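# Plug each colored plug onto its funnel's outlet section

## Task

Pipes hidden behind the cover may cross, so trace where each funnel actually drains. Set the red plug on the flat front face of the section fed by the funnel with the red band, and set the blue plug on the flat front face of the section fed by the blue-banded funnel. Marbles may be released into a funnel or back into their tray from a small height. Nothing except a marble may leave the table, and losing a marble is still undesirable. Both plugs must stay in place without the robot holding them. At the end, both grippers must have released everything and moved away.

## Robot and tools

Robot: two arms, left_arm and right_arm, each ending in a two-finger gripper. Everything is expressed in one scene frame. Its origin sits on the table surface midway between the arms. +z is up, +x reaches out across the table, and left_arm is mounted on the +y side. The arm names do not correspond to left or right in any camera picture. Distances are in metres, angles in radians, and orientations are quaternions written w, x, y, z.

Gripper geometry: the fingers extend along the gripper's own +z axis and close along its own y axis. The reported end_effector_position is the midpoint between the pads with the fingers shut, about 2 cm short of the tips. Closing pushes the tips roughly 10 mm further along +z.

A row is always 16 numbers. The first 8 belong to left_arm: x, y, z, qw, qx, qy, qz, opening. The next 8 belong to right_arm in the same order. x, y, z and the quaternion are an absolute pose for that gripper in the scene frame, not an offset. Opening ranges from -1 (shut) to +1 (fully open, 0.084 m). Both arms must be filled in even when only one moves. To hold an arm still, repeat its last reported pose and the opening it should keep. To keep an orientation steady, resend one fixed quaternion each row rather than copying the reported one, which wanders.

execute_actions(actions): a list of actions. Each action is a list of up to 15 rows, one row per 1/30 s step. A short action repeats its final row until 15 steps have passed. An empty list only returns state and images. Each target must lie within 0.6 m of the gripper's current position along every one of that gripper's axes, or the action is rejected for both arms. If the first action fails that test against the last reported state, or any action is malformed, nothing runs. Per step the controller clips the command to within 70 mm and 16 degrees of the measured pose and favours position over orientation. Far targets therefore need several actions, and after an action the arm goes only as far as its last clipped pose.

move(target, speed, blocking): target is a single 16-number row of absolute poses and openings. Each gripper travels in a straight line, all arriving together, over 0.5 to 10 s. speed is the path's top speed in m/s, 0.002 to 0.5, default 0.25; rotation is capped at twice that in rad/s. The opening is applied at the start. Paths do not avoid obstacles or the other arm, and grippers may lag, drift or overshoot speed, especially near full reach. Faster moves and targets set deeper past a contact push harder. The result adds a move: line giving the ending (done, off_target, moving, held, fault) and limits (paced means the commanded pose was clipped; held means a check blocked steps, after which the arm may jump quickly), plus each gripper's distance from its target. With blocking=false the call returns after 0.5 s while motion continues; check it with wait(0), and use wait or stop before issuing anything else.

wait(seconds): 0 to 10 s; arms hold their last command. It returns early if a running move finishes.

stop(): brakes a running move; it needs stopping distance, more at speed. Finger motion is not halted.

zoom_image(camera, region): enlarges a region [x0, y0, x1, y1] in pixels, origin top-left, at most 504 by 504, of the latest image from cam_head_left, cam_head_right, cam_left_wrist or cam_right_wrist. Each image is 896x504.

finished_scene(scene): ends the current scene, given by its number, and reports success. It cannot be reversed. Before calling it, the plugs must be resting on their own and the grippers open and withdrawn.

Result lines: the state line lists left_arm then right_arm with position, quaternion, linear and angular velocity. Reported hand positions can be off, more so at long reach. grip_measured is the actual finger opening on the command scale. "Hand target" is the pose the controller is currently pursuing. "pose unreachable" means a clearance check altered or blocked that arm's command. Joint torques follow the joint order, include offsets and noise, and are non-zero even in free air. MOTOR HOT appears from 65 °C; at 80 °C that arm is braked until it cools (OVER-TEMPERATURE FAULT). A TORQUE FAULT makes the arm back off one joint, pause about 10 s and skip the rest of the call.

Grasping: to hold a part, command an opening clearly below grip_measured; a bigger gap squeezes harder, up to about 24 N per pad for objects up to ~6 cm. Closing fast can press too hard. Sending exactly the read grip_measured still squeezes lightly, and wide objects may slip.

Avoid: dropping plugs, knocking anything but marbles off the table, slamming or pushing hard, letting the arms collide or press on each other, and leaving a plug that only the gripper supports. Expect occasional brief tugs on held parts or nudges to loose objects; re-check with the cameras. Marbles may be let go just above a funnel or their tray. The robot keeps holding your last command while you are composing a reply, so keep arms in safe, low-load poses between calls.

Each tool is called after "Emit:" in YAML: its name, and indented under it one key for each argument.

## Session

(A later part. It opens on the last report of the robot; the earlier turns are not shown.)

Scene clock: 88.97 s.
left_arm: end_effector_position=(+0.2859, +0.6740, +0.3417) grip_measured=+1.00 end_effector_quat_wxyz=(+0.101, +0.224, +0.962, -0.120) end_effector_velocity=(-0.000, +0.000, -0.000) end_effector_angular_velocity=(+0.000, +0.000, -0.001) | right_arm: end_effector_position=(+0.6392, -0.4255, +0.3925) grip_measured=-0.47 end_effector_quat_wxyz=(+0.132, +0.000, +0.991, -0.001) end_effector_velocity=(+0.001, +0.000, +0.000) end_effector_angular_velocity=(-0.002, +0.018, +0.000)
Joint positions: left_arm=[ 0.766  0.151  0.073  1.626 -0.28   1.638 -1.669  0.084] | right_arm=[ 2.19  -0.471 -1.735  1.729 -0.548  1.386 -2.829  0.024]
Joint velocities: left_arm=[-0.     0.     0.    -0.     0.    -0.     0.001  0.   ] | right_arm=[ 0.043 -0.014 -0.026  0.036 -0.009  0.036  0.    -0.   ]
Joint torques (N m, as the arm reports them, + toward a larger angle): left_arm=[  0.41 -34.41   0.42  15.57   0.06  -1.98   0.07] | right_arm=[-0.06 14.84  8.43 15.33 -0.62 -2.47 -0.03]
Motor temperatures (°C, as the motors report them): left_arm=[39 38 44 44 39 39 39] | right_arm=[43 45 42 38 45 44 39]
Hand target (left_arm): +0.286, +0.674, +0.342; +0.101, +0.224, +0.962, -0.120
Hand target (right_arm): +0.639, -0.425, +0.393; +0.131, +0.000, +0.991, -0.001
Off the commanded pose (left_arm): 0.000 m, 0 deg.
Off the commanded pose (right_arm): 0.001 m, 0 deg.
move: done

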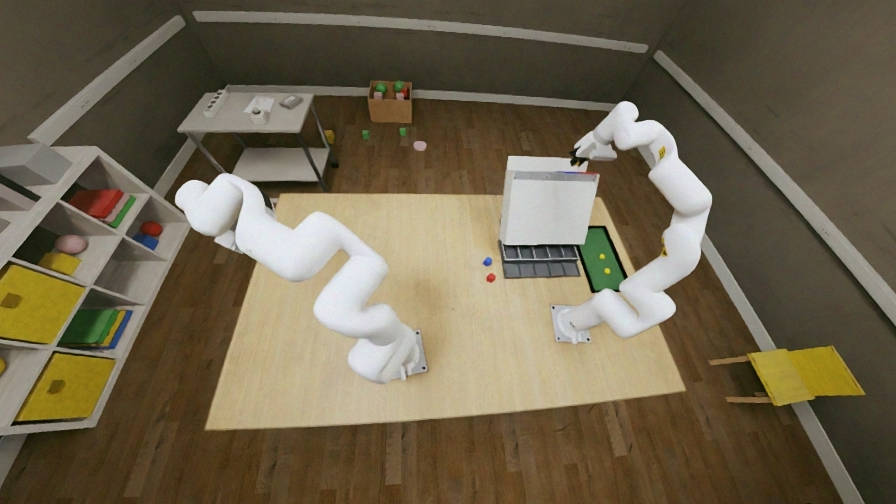

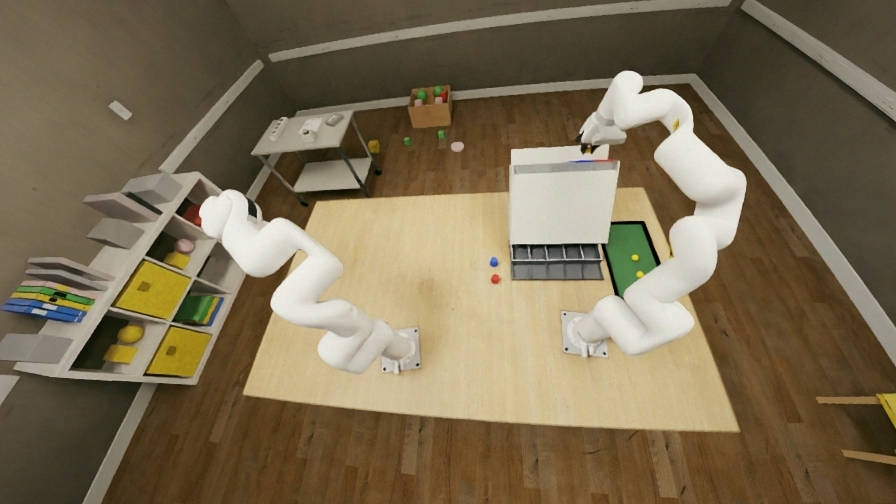

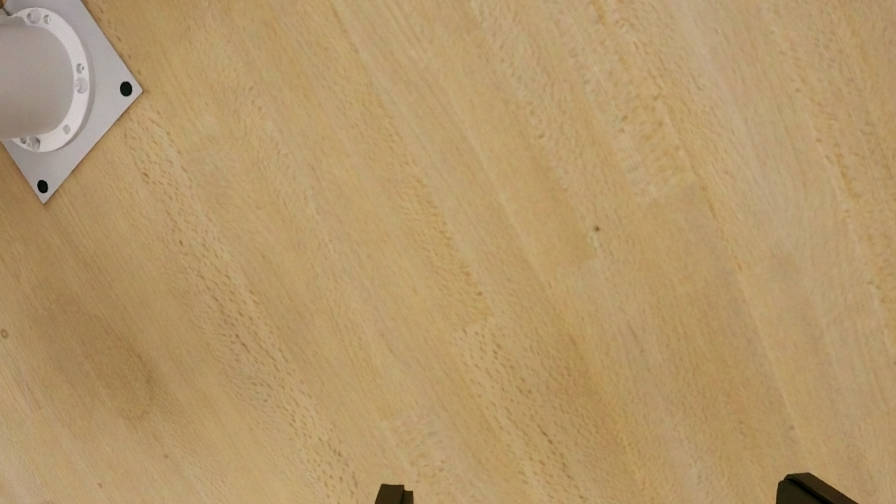

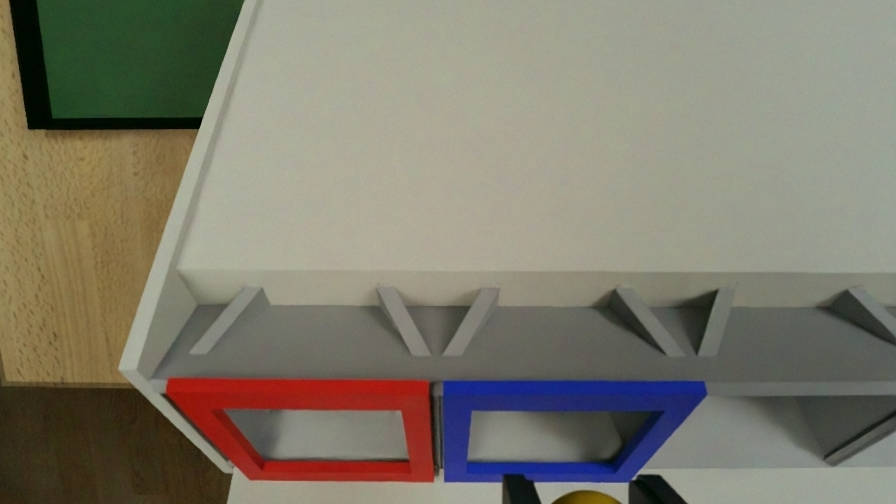

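Emit:
execute_actions:
  actions:
    - [[0.2859,0.674,0.3417,0.101,0.224,0.962,-0.12,1,0.643,-0.425,0.388,0.13,0,0.991,0,-0.7],[0.2859,0.674,0.3417,0.101,0.224,0.962,-0.12,1,0.646,-0.425,0.384,0.13,0,0.991,0,-0.7],[0.2859,0.674,0.3417,0.101,0.224,0.962,-0.12,1,0.649,-0.425,0.38,0.13,0,0.991,0,-0.7],[0.2859,0.674,0.3417,0.101,0.224,0.962,-0.12,1,0.65,-0.425,0.375,0.13,0,0.991,0,-0.7]]
    - [[0.2859,0.674,0.3417,0.101,0.224,0.962,-0.12,1,0.65,-0.425,0.375,0.13,0,0.991,0,0.3]]

Emit:
move:
  target: [0.2859,0.674,0.3417,0.101,0.224,0.962,-0.12,1,0.53,-0.65,0.40,0.06,0,0.998,0,0.3]
  speed: 0.35

Emit:
move:
  target: [0.2859,0.674,0.3417,0.101,0.224,0.962,-0.12,1,0.378,-0.693,0.066,0,0,1,0,0.3]
  speed: 0.35

Scene clock: 110.60 s.
left_arm: end_effector_position=(+0.2859, +0.6740, +0.3417) grip_measured=+1.00 end_effector_quat_wxyz=(+0.101, +0.224, +0.962, -0.120) end_effector_velocity=(+0.000, +0.000, -0.000) end_effector_angular_velocity=(-0.000, -0.001, -0.000) | right_arm: end_effector_position=(+0.6500, -0.4250, +0.3750) grip_measured=+0.29 end_effector_quat_wxyz=(+0.130, +0.000, +0.992, -0.000) end_effector_velocity=(+0.000, +0.000, -0.000) end_effector_angular_velocity=(+0.001, -0.000, +0.001)
Joint positions: left_arm=[ 0.766  0.151  0.073  1.626 -0.28   1.638 -1.669  0.084] | right_arm=[ 2.237 -0.506 -1.775  1.727 -0.578  1.362 -2.815  0.056]
Joint velocities: left_arm=[-0.     0.     0.    -0.001 -0.    -0.001  0.001 -0.   ] | right_arm=[ 0.    -0.001 -0.     0.    -0.    -0.001 -0.     0.   ]
Joint torques (N m, as the arm reports them, + toward a larger angle): left_arm=[  0.72 -33.51  -0.01  15.98  -0.39  -1.74   0.  ] | right_arm=[ 1.3  15.52  9.25 15.23 -0.48 -2.1   0.1 ]
Motor temperatures (°C, as the motors report them): left_arm=[39 38 44 44 39 39 39] | right_arm=[43 45 41 38 45 44 39]
Hand target (left_arm): +0.286, +0.674, +0.342; +0.101, +0.224, +0.962, -0.120
Hand target (right_arm): +0.650, -0.425, +0.375; +0.130, -0.000, +0.992, +0.000
Off the commanded pose (left_arm): 0.000 m, 0 deg.
Off the commanded pose (right_arm): 0.000 m, 0 deg.

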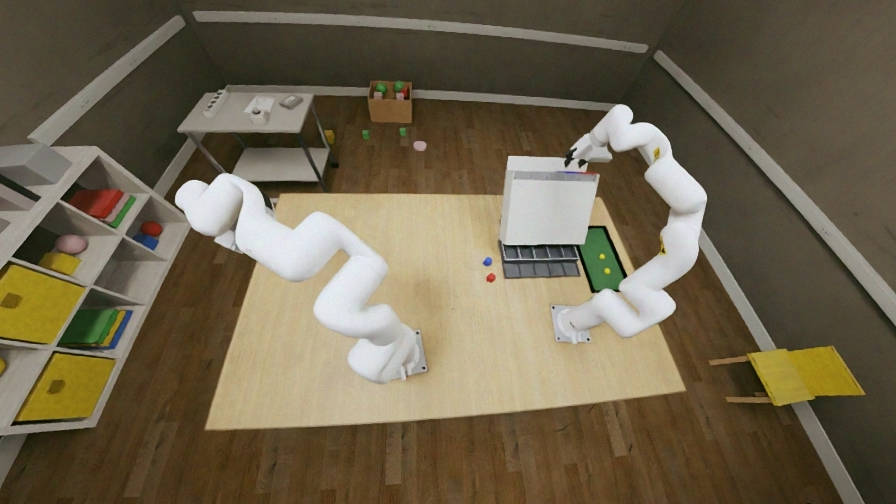

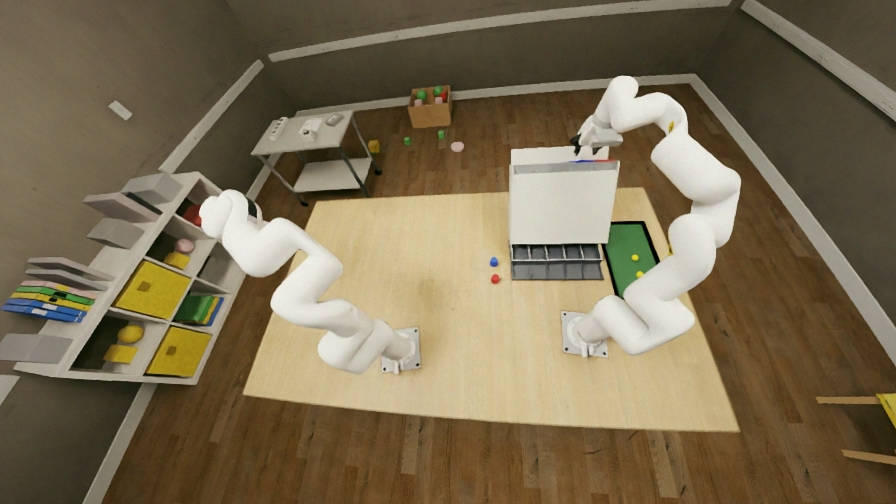

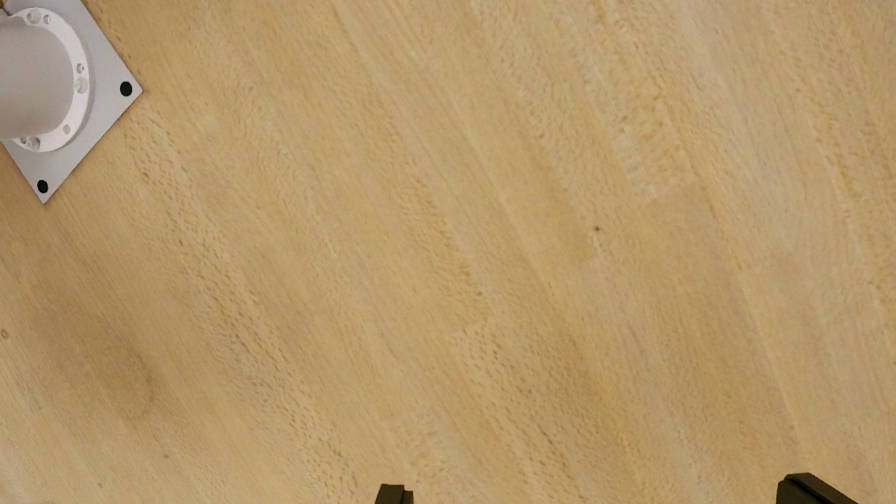

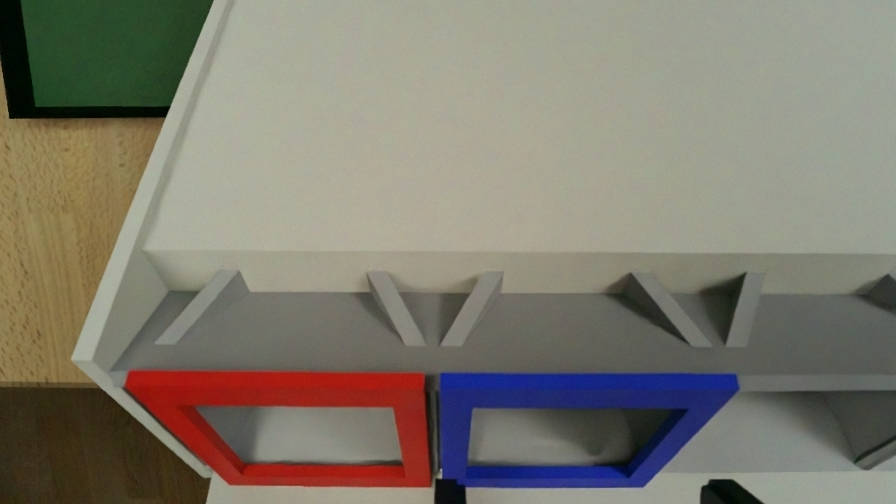

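Scene clock: 112.13 s.
left_arm: end_effector_position=(+0.2859, +0.6740, +0.3417) grip_measured=+1.00 end_effector_quat_wxyz=(+0.101, +0.224, +0.962, -0.120) end_effector_velocity=(+0.001, -0.000, +0.000) end_effector_angular_velocity=(+0.001, -0.000, -0.000) | right_arm: end_effector_position=(+0.5306, -0.6493, +0.3998) grip_measured=+0.29 end_effector_quat_wxyz=(+0.059, -0.000, +0.998, +0.001) end_effector_velocity=(-0.001, -0.002, +0.000) end_effector_angular_velocity=(-0.001, -0.001, -0.001)
Joint positions: left_arm=[ 0.766  0.151  0.073  1.626 -0.28   1.638 -1.669  0.084] | right_arm=[ 1.63  -0.443 -1.632  1.733 -0.426  1.575 -3.3    0.056]
Joint velocities: left_arm=[-0.001  0.     0.     0.001 -0.     0.    -0.001 -0.   ] | right_arm=[-0.007  0.001  0.002 -0.001  0.001 -0.001 -0.003 -0.   ]
Joint torques (N m, as the arm reports them, + toward a larger angle): left_arm=[  0.47 -33.66   0.31  15.89  -0.33  -1.95  -0.03] | right_arm=[ 0.99 12.51  8.53 14.89  0.09 -1.57  0.23]
Motor temperatures (°C, as the motors report them): left_arm=[39 38 44 44 39 39 39] | right_arm=[43 45 41 38 45 44 39]
Hand target (left_arm): +0.286, +0.674, +0.342; +0.101, +0.224, +0.962, -0.120
Hand target (right_arm): +0.530, -0.650, +0.400; +0.059, -0.000, +0.998, +0.001
Off the commanded pose (left_arm): 0.000 m, 0 deg.
Off the commanded pose (right_arm): 0.001 m, 0 deg.
move: done; limits=paced

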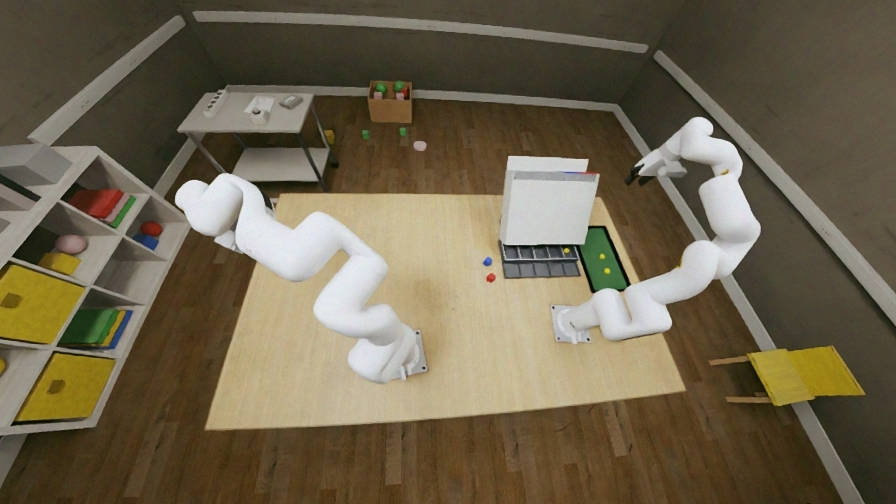

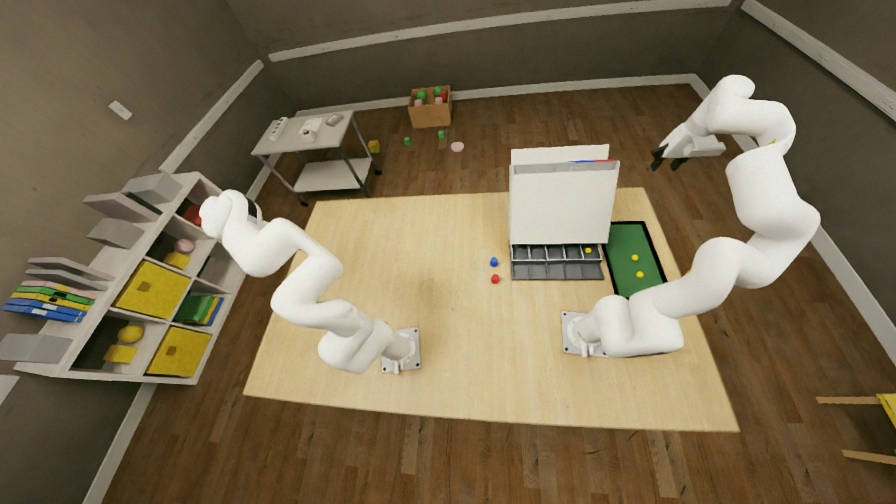

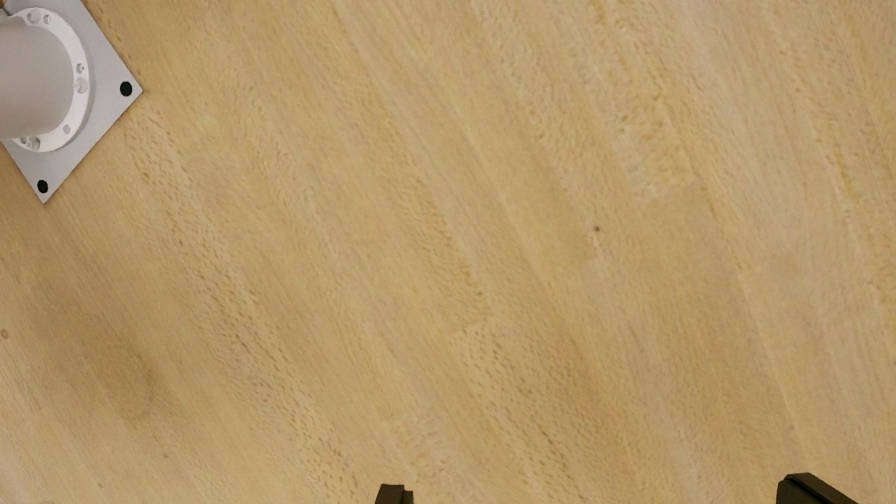

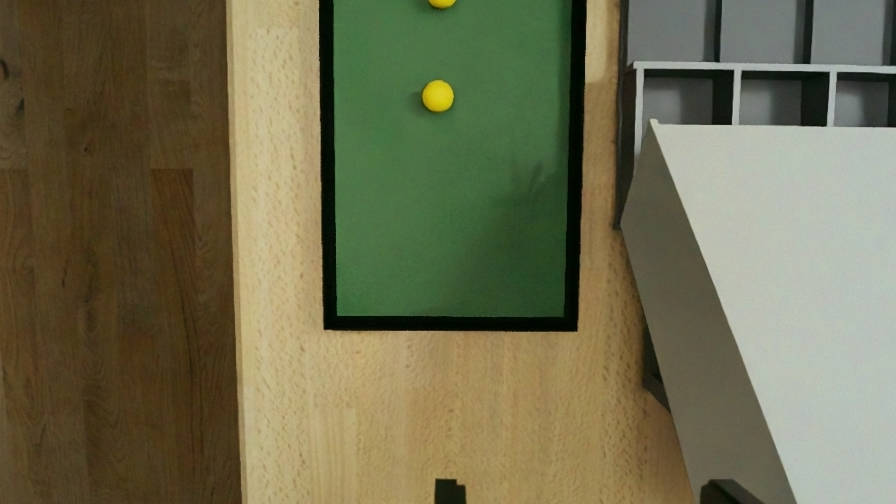

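Scene clock: 114.17 s.
left_arm: end_effector_position=(+0.2859, +0.6740, +0.3417) grip_measured=+1.00 end_effector_quat_wxyz=(+0.101, +0.224, +0.962, -0.120) end_effector_velocity=(-0.000, +0.000, +0.000) end_effector_angular_velocity=(+0.000, +0.000, +0.001) | right_arm: end_effector_position=(+0.3774, -0.6938, +0.0661) grip_measured=+0.29 end_effector_quat_wxyz=(-0.000, -0.000, +1.000, +0.000) end_effector_velocity=(+0.000, -0.001, -0.002) end_effector_angular_velocity=(+0.001, +0.002, -0.001)
Joint positions: left_arm=[ 0.766  0.151  0.073  1.626 -0.28   1.638 -1.669  0.084] | right_arm=[ 1.169 -0.56  -1.771  0.777 -0.786  0.827 -3.276  0.056]
Joint velocities: left_arm=[ 0.001 -0.     0.     0.001  0.     0.001 -0.     0.   ] | right_arm=[ 0.014 -0.004 -0.014  0.005 -0.004  0.     0.003 -0.   ]
Joint torques (N m, as the arm reports them, + toward a larger angle): left_arm=[  0.83 -33.78   0.29  16.02  -0.03  -1.96  -0.07] | right_arm=[ 0.4   9.51  9.68 12.13  0.09 -1.48 -0.17]
Motor temperatures (°C, as the motors report them): left_arm=[39 38 44 44 39 39 39] | right_arm=[43 45 41 38 45 44 39]
Hand target (left_arm): +0.286, +0.674, +0.342; +0.101, +0.224, +0.962, -0.120
Hand target (right_arm): +0.377, -0.694, +0.066; -0.001, -0.000, +1.000, +0.000
Off the commanded pose (left_arm): 0.000 m, 0 deg.
Off the commanded pose (right_arm): 0.001 m, 0 deg.
move: done; limits=paced

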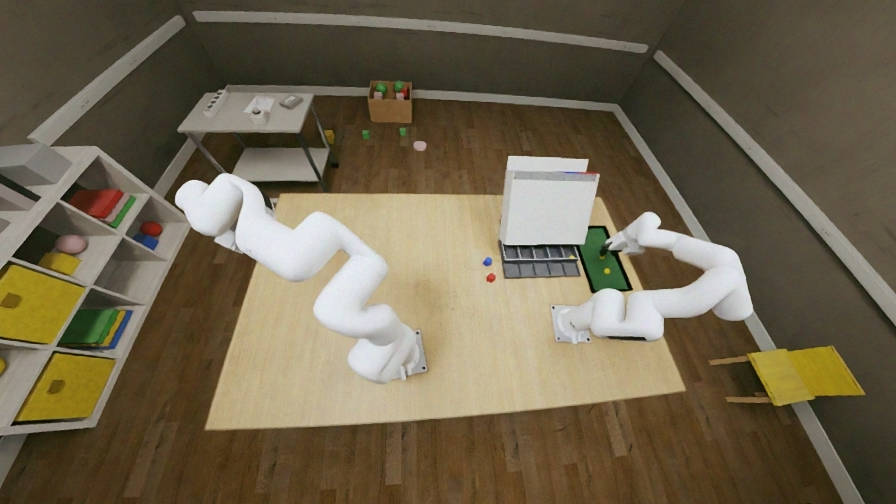

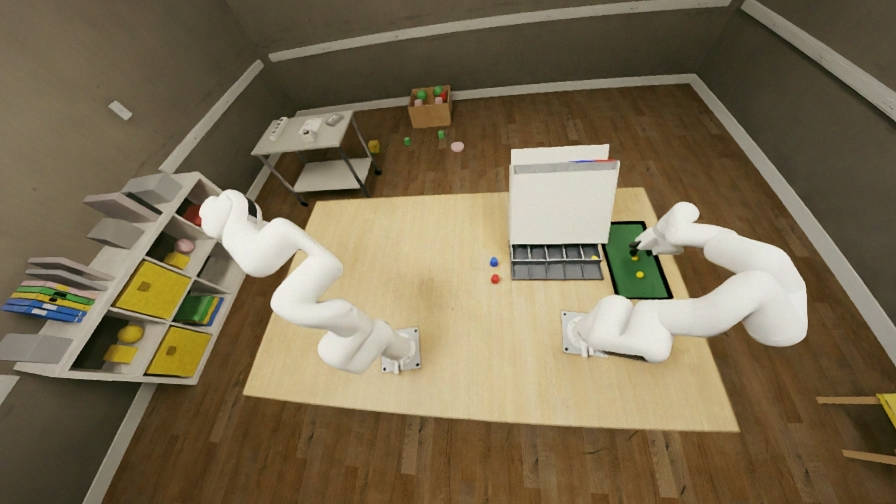

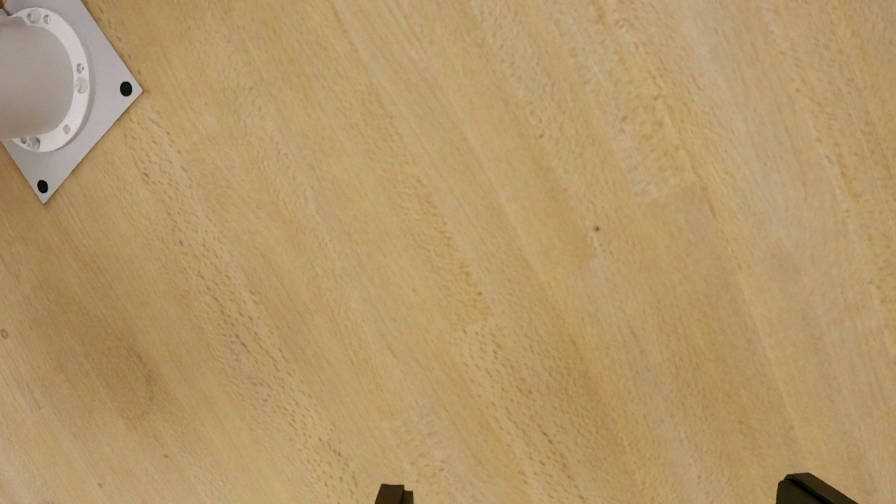

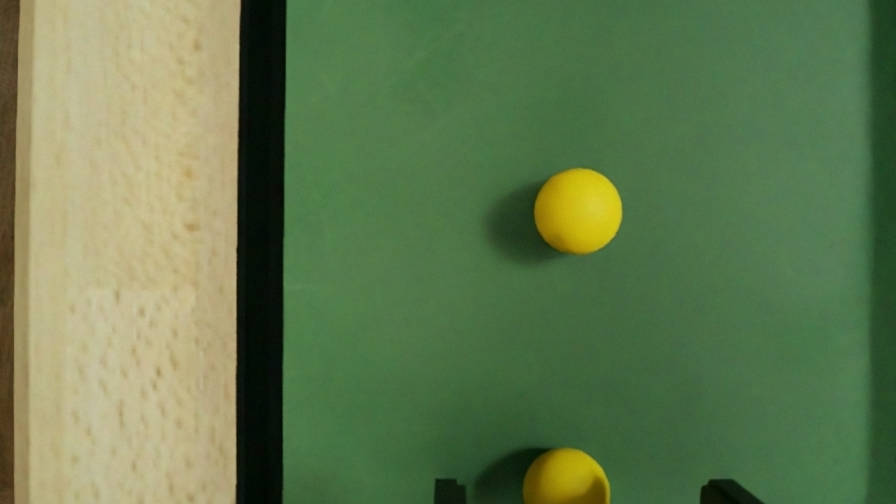

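Blue → section #5. Marble at ≈(0.380,-0.693).

Emit:
execute_actions:
  actions:
    - [[0.2859,0.674,0.3417,0.101,0.224,0.962,-0.12,1,0.378,-0.693,0.06,0,0,1,0,0.3],[0.2859,0.674,0.3417,0.101,0.224,0.962,-0.12,1,0.379,-0.693,0.055,0,0,1,0,0.3],[0.2859,0.674,0.3417,0.101,0.224,0.962,-0.12,1,0.38,-0.693,0.05,0,0,1,0,0.3],[0.2859,0.674,0.3417,0.101,0.224,0.962,-0.12,1,0.38,-0.693,0.045,0,0,1,0,0.3],[0.2859,0.674,0.3417,0.101,0.224,0.962,-0.12,1,0.38,-0.693,0.04,0,0,1,0,0.3],[0.2859,0.674,0.3417,0.101,0.224,0.962,-0.12,1,0.38,-0.693,0.036,0,0,1,0,0.2],[0.2859,0.674,0.3417,0.101,0.224,0.962,-0.12,1,0.38,-0.693,0.032,0,0,1,0,0.1],[0.2859,0.674,0.3417,0.101,0.224,0.962,-0.12,1,0.38,-0.693,0.03,0,0,1,0,0.0],[0.2859,0.674,0.3417,0.101,0.224,0.962,-0.12,1,0.38,-0.693,0.028,0,0,1,0,-0.1]]
    - [[0.2859,0.674,0.3417,0.101,0.224,0.962,-0.12,1,0.38,-0.693,0.028,0,0,1,0,-0.2],[0.2859,0.674,0.3417,0.101,0.224,0.962,-0.12,1,0.38,-0.693,0.028,0,0,1,0,-0.25],[0.2859,0.674,0.3417,0.101,0.224,0.962,-0.12,1,0.38,-0.693,0.028,0,0,1,0,-0.3],[0.2859,0.674,0.3417,0.101,0.224,0.962,-0.12,1,0.38,-0.693,0.028,0,0,1,0,-0.35],[0.2859,0.674,0.3417,0.101,0.224,0.962,-0.12,1,0.38,-0.693,0.028,0,0,1,0,-0.4],[0.2859,0.674,0.3417,0.101,0.224,0.962,-0.12,1,0.38,-0.693,0.028,0,0,1,0,-0.5],[0.2859,0.674,0.3417,0.101,0.224,0.962,-0.12,1,0.38,-0.693,0.028,0,0,1,0,-0.7]]

Emit:
move:
  target: [0.2859,0.674,0.3417,0.101,0.224,0.962,-0.12,1,0.56,-0.63,0.40,0.13,0,0.991,0,-0.7]
  speed: 0.35

Emit:
move:
  target: [0.2859,0.674,0.3417,0.101,0.224,0.962,-0.12,1,0.65,-0.499,0.38,0.13,0,0.991,0,-0.7]
  speed: 0.3

Scene clock: 140.37 s.
left_arm: end_effector_position=(+0.2859, +0.6740, +0.3417) grip_measured=+1.00 end_effector_quat_wxyz=(+0.101, +0.224, +0.962, -0.120) end_effector_velocity=(+0.000, -0.000, -0.000) end_effector_angular_velocity=(+0.000, +0.000, +0.000) | right_arm: end_effector_position=(+0.3801, -0.6930, +0.0282) grip_measured=-0.47 end_effector_quat_wxyz=(+0.000, -0.000, +1.000, -0.000) end_effector_velocity=(+0.000, +0.000, -0.001) end_effector_angular_velocity=(+0.001, +0.001, -0.000)
Joint positions: left_arm=[ 0.766  0.151  0.073  1.626 -0.28   1.638 -1.669  0.084] | right_arm=[ 1.307 -0.617 -1.94   0.783 -0.901  0.759 -3.2    0.024]
Joint velocities: left_arm=[-0.001 -0.     0.    -0.     0.    -0.    -0.001 -0.   ] | right_arm=[ 0.002 -0.002 -0.002  0.001 -0.002  0.     0.001  0.   ]
Joint torques (N m, as the arm reports them, + toward a larger angle): left_arm=[  0.08 -33.59  -0.15  15.75   0.02  -1.68  -0.03] | right_arm=[ 0.43 11.43  9.4  10.8  -0.71 -1.52  0.08]
Motor temperatures (°C, as the motors report them): left_arm=[39 38 44 44 39 39 39] | right_arm=[43 44 41 38 45 44 39]
Hand target (left_arm): +0.286, +0.674, +0.342; +0.101, +0.224, +0.962, -0.120
Hand target (right_arm): +0.380, -0.693, +0.028; +0.000, +0.000, +1.000, -0.000
Off the commanded pose (left_arm): 0.000 m, 0 deg.
Off the commanded pose (right_arm): 0.000 m, 0 deg.

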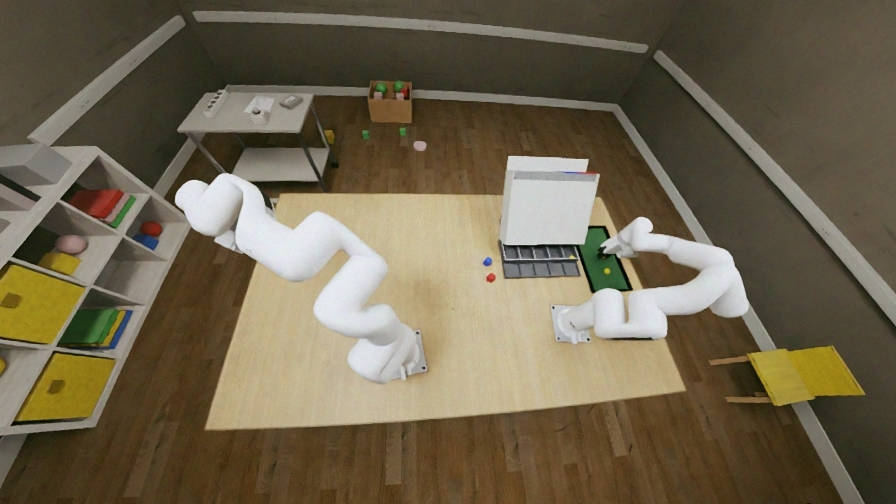

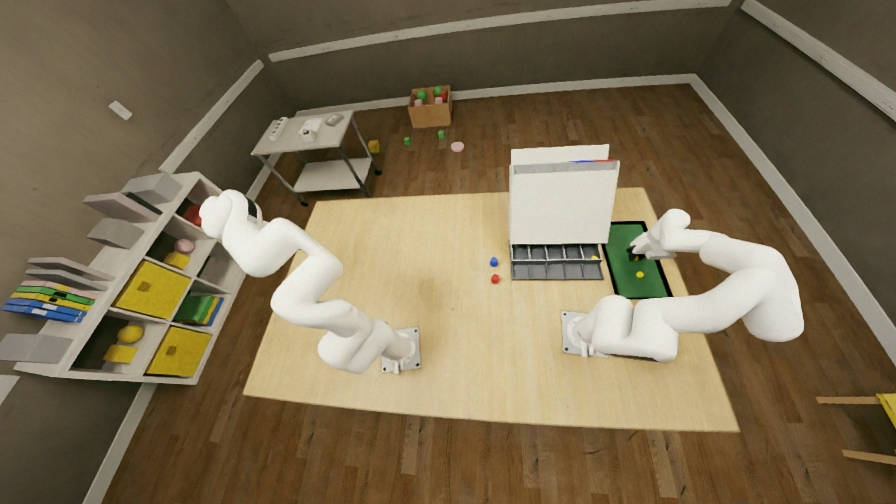

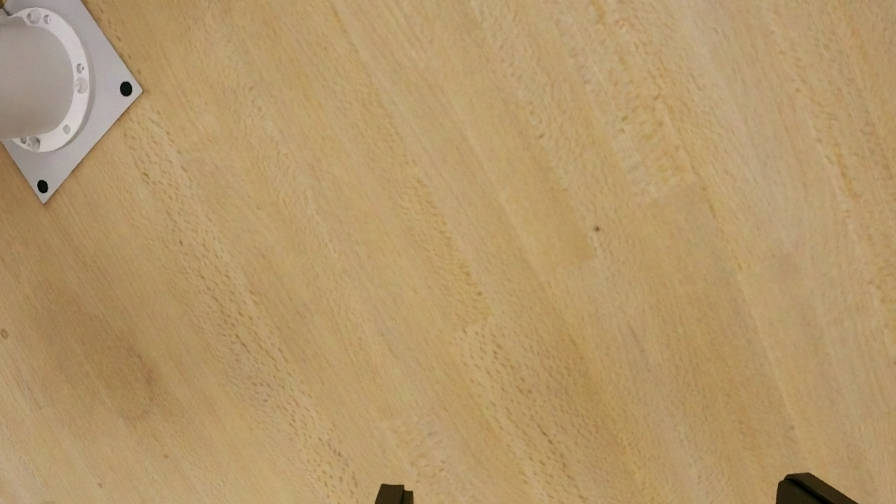

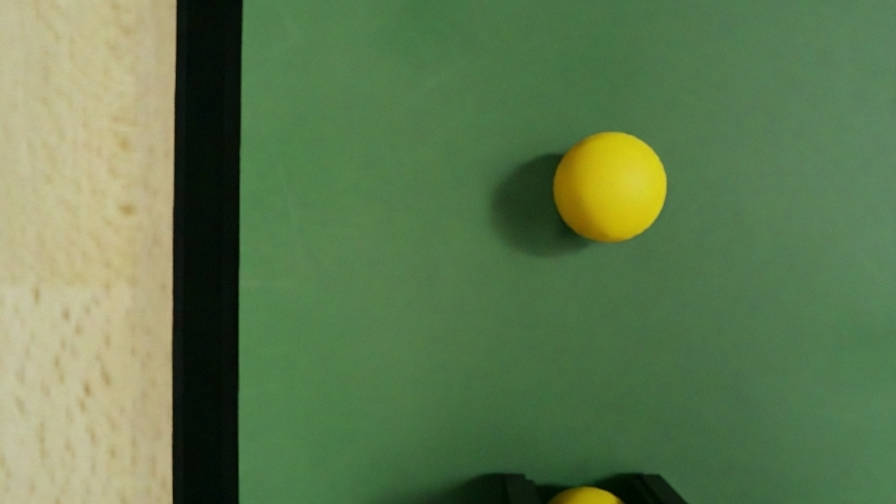

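Scene clock: 142.37 s.
left_arm: end_effector_position=(+0.2859, +0.6740, +0.3417) grip_measured=+1.00 end_effector_quat_wxyz=(+0.101, +0.224, +0.962, -0.120) end_effector_velocity=(+0.000, -0.000, -0.000) end_effector_angular_velocity=(-0.001, +0.000, +0.001) | right_arm: end_effector_position=(+0.5603, -0.6291, +0.3991) grip_measured=-0.47 end_effector_quat_wxyz=(+0.131, +0.000, +0.991, -0.000) end_effector_velocity=(+0.001, -0.000, +0.003) end_effector_angular_velocity=(+0.003, +0.011, +0.001)
Joint positions: left_arm=[ 0.766  0.151  0.073  1.626 -0.28   1.638 -1.669  0.084] | right_arm=[ 1.509 -0.415 -1.528  1.601 -0.382  1.356 -3.272  0.024]
Joint velocities: left_arm=[-0.    -0.    -0.    -0.    -0.001  0.    -0.001  0.   ] | right_arm=[ 0.047 -0.002 -0.036  0.035 -0.002  0.029  0.    -0.   ]
Joint torques (N m, as the arm reports them, + toward a larger angle): left_arm=[ -0.13 -34.04  -0.07  15.38  -0.43  -2.07  -0.2 ] | right_arm=[ 0.79  9.36  8.13 15.91 -0.29 -2.27  0.04]
Motor temperatures (°C, as the motors report them): left_arm=[39 38 44 44 39 39 39] | right_arm=[43 44 41 38 45 44 39]
Hand target (left_arm): +0.286, +0.674, +0.342; +0.101, +0.224, +0.962, -0.120
Hand target (right_arm): +0.561, -0.629, +0.400; +0.130, +0.000, +0.991, -0.000
Off the commanded pose (left_arm): 0.000 m, 0 deg.
Off the commanded pose (right_arm): 0.001 m, 0 deg.
move: done; limits=paced

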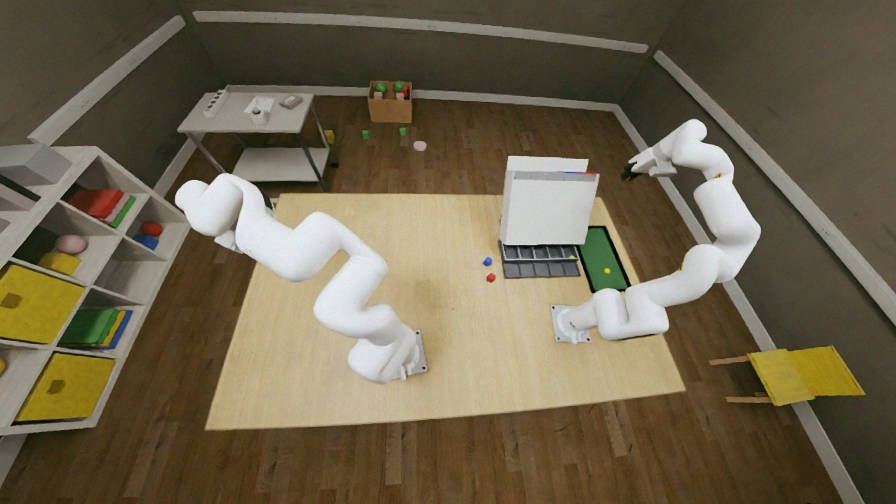

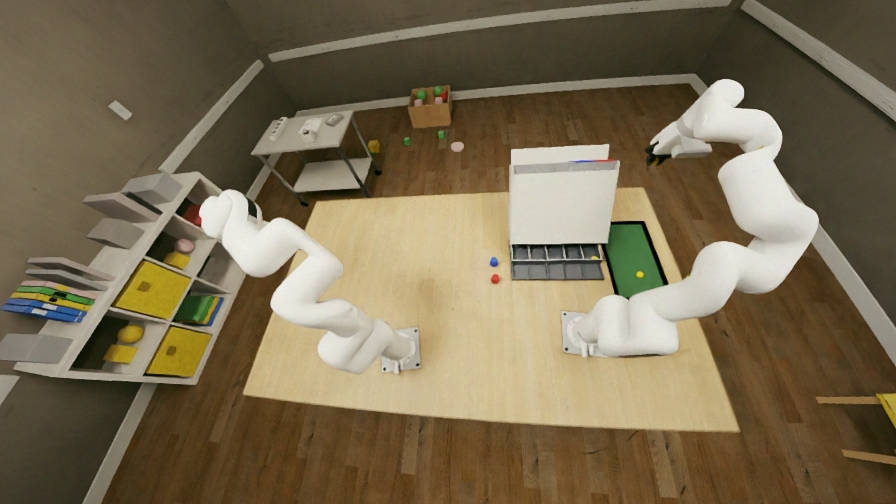

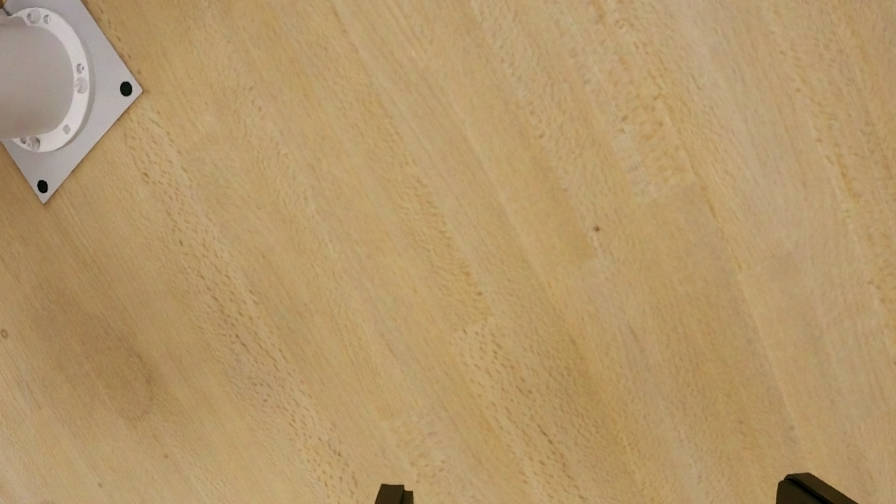

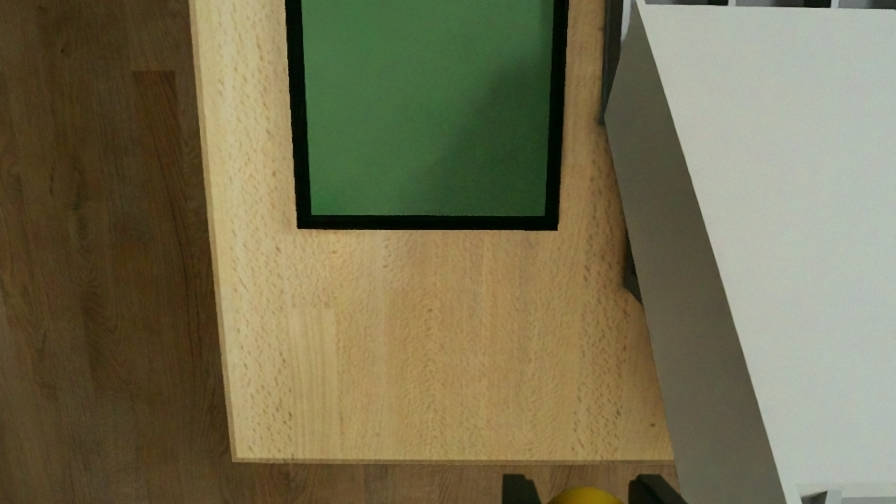

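Scene clock: 143.70 s.
left_arm: end_effector_position=(+0.2859, +0.6740, +0.3417) grip_measured=+1.00 end_effector_quat_wxyz=(+0.101, +0.224, +0.962, -0.120) end_effector_velocity=(+0.000, +0.000, +0.001) end_effector_angular_velocity=(+0.001, -0.002, -0.001) | right_arm: end_effector_position=(+0.6494, -0.4994, +0.3806) grip_measured=-0.47 end_effector_quat_wxyz=(+0.132, +0.000, +0.991, -0.001) end_effector_velocity=(+0.001, -0.000, +0.000) end_effector_angular_velocity=(-0.000, +0.020, -0.001)
Joint positions: left_arm=[ 0.766  0.151  0.073  1.626 -0.28   1.638 -1.669  0.084] | right_arm=[ 2.145 -0.496 -1.828  1.763 -0.524  1.359 -2.972  0.024]
Joint velocities: left_arm=[ 0.    -0.     0.     0.001 -0.001  0.     0.001 -0.   ] | right_arm=[ 0.04  -0.016 -0.023  0.037 -0.01   0.038  0.002 -0.   ]
Joint torques (N m, as the arm reports them, + toward a larger angle): left_arm=[  0.69 -34.07   0.39  15.83  -0.72  -1.87   0.1 ] | right_arm=[ 0.44 16.12  8.55 15.59 -0.17 -2.04  0.02]
Motor temperatures (°C, as the motors report them): left_arm=[39 38 44 44 39 39 39] | right_arm=[43 44 41 38 45 44 39]
Hand target (left_arm): +0.286, +0.674, +0.342; +0.101, +0.224, +0.962, -0.120
Hand target (right_arm): +0.650, -0.499, +0.381; +0.131, +0.000, +0.991, -0.001
Off the commanded pose (left_arm): 0.000 m, 0 deg.
Off the commanded pose (right_arm): 0.001 m, 0 deg.
move: done

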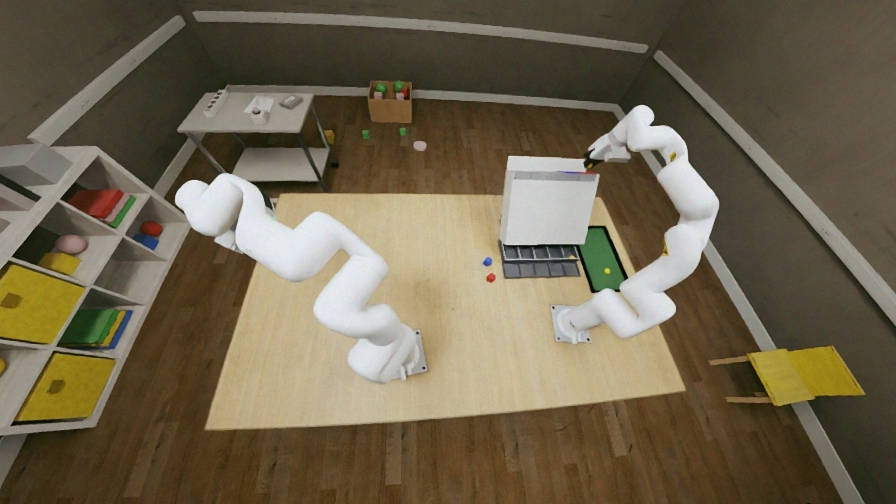

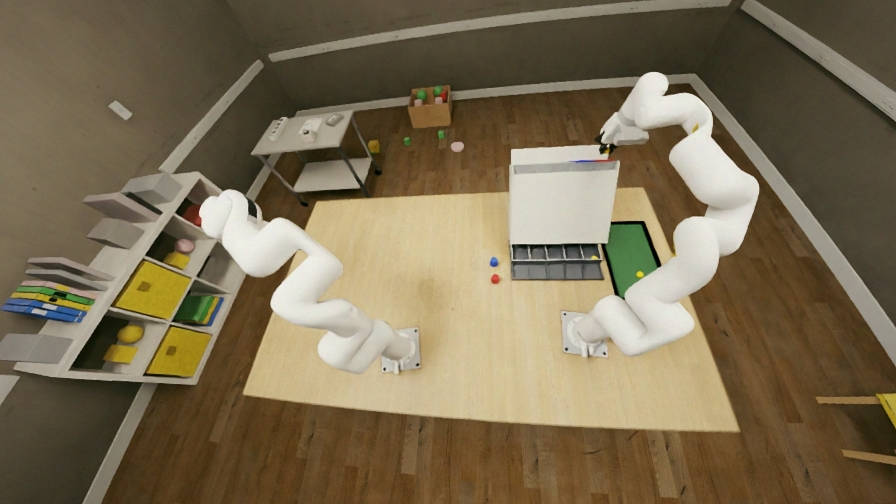

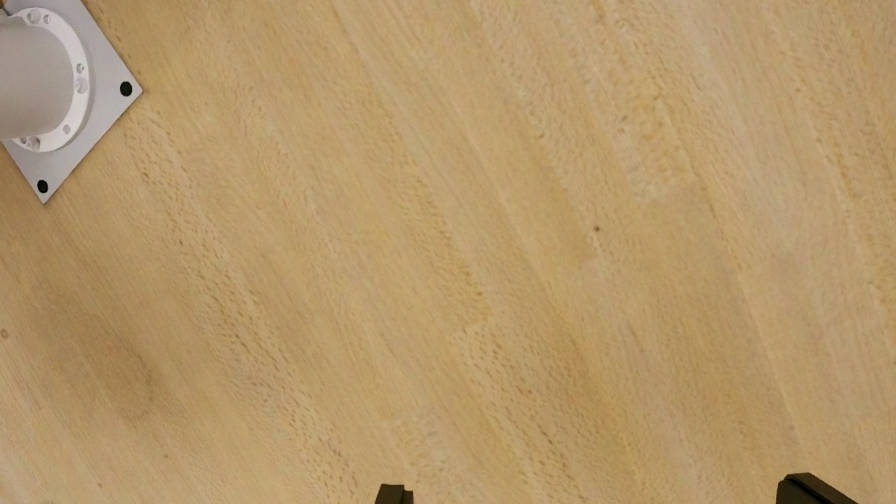

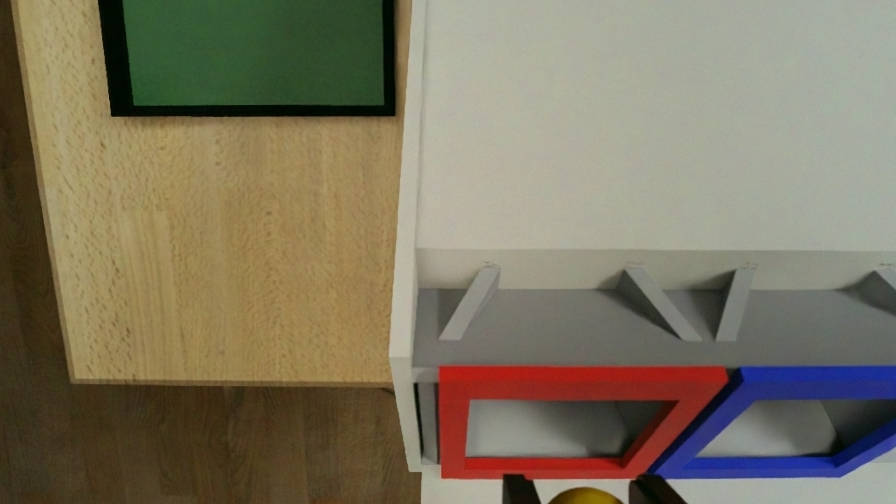

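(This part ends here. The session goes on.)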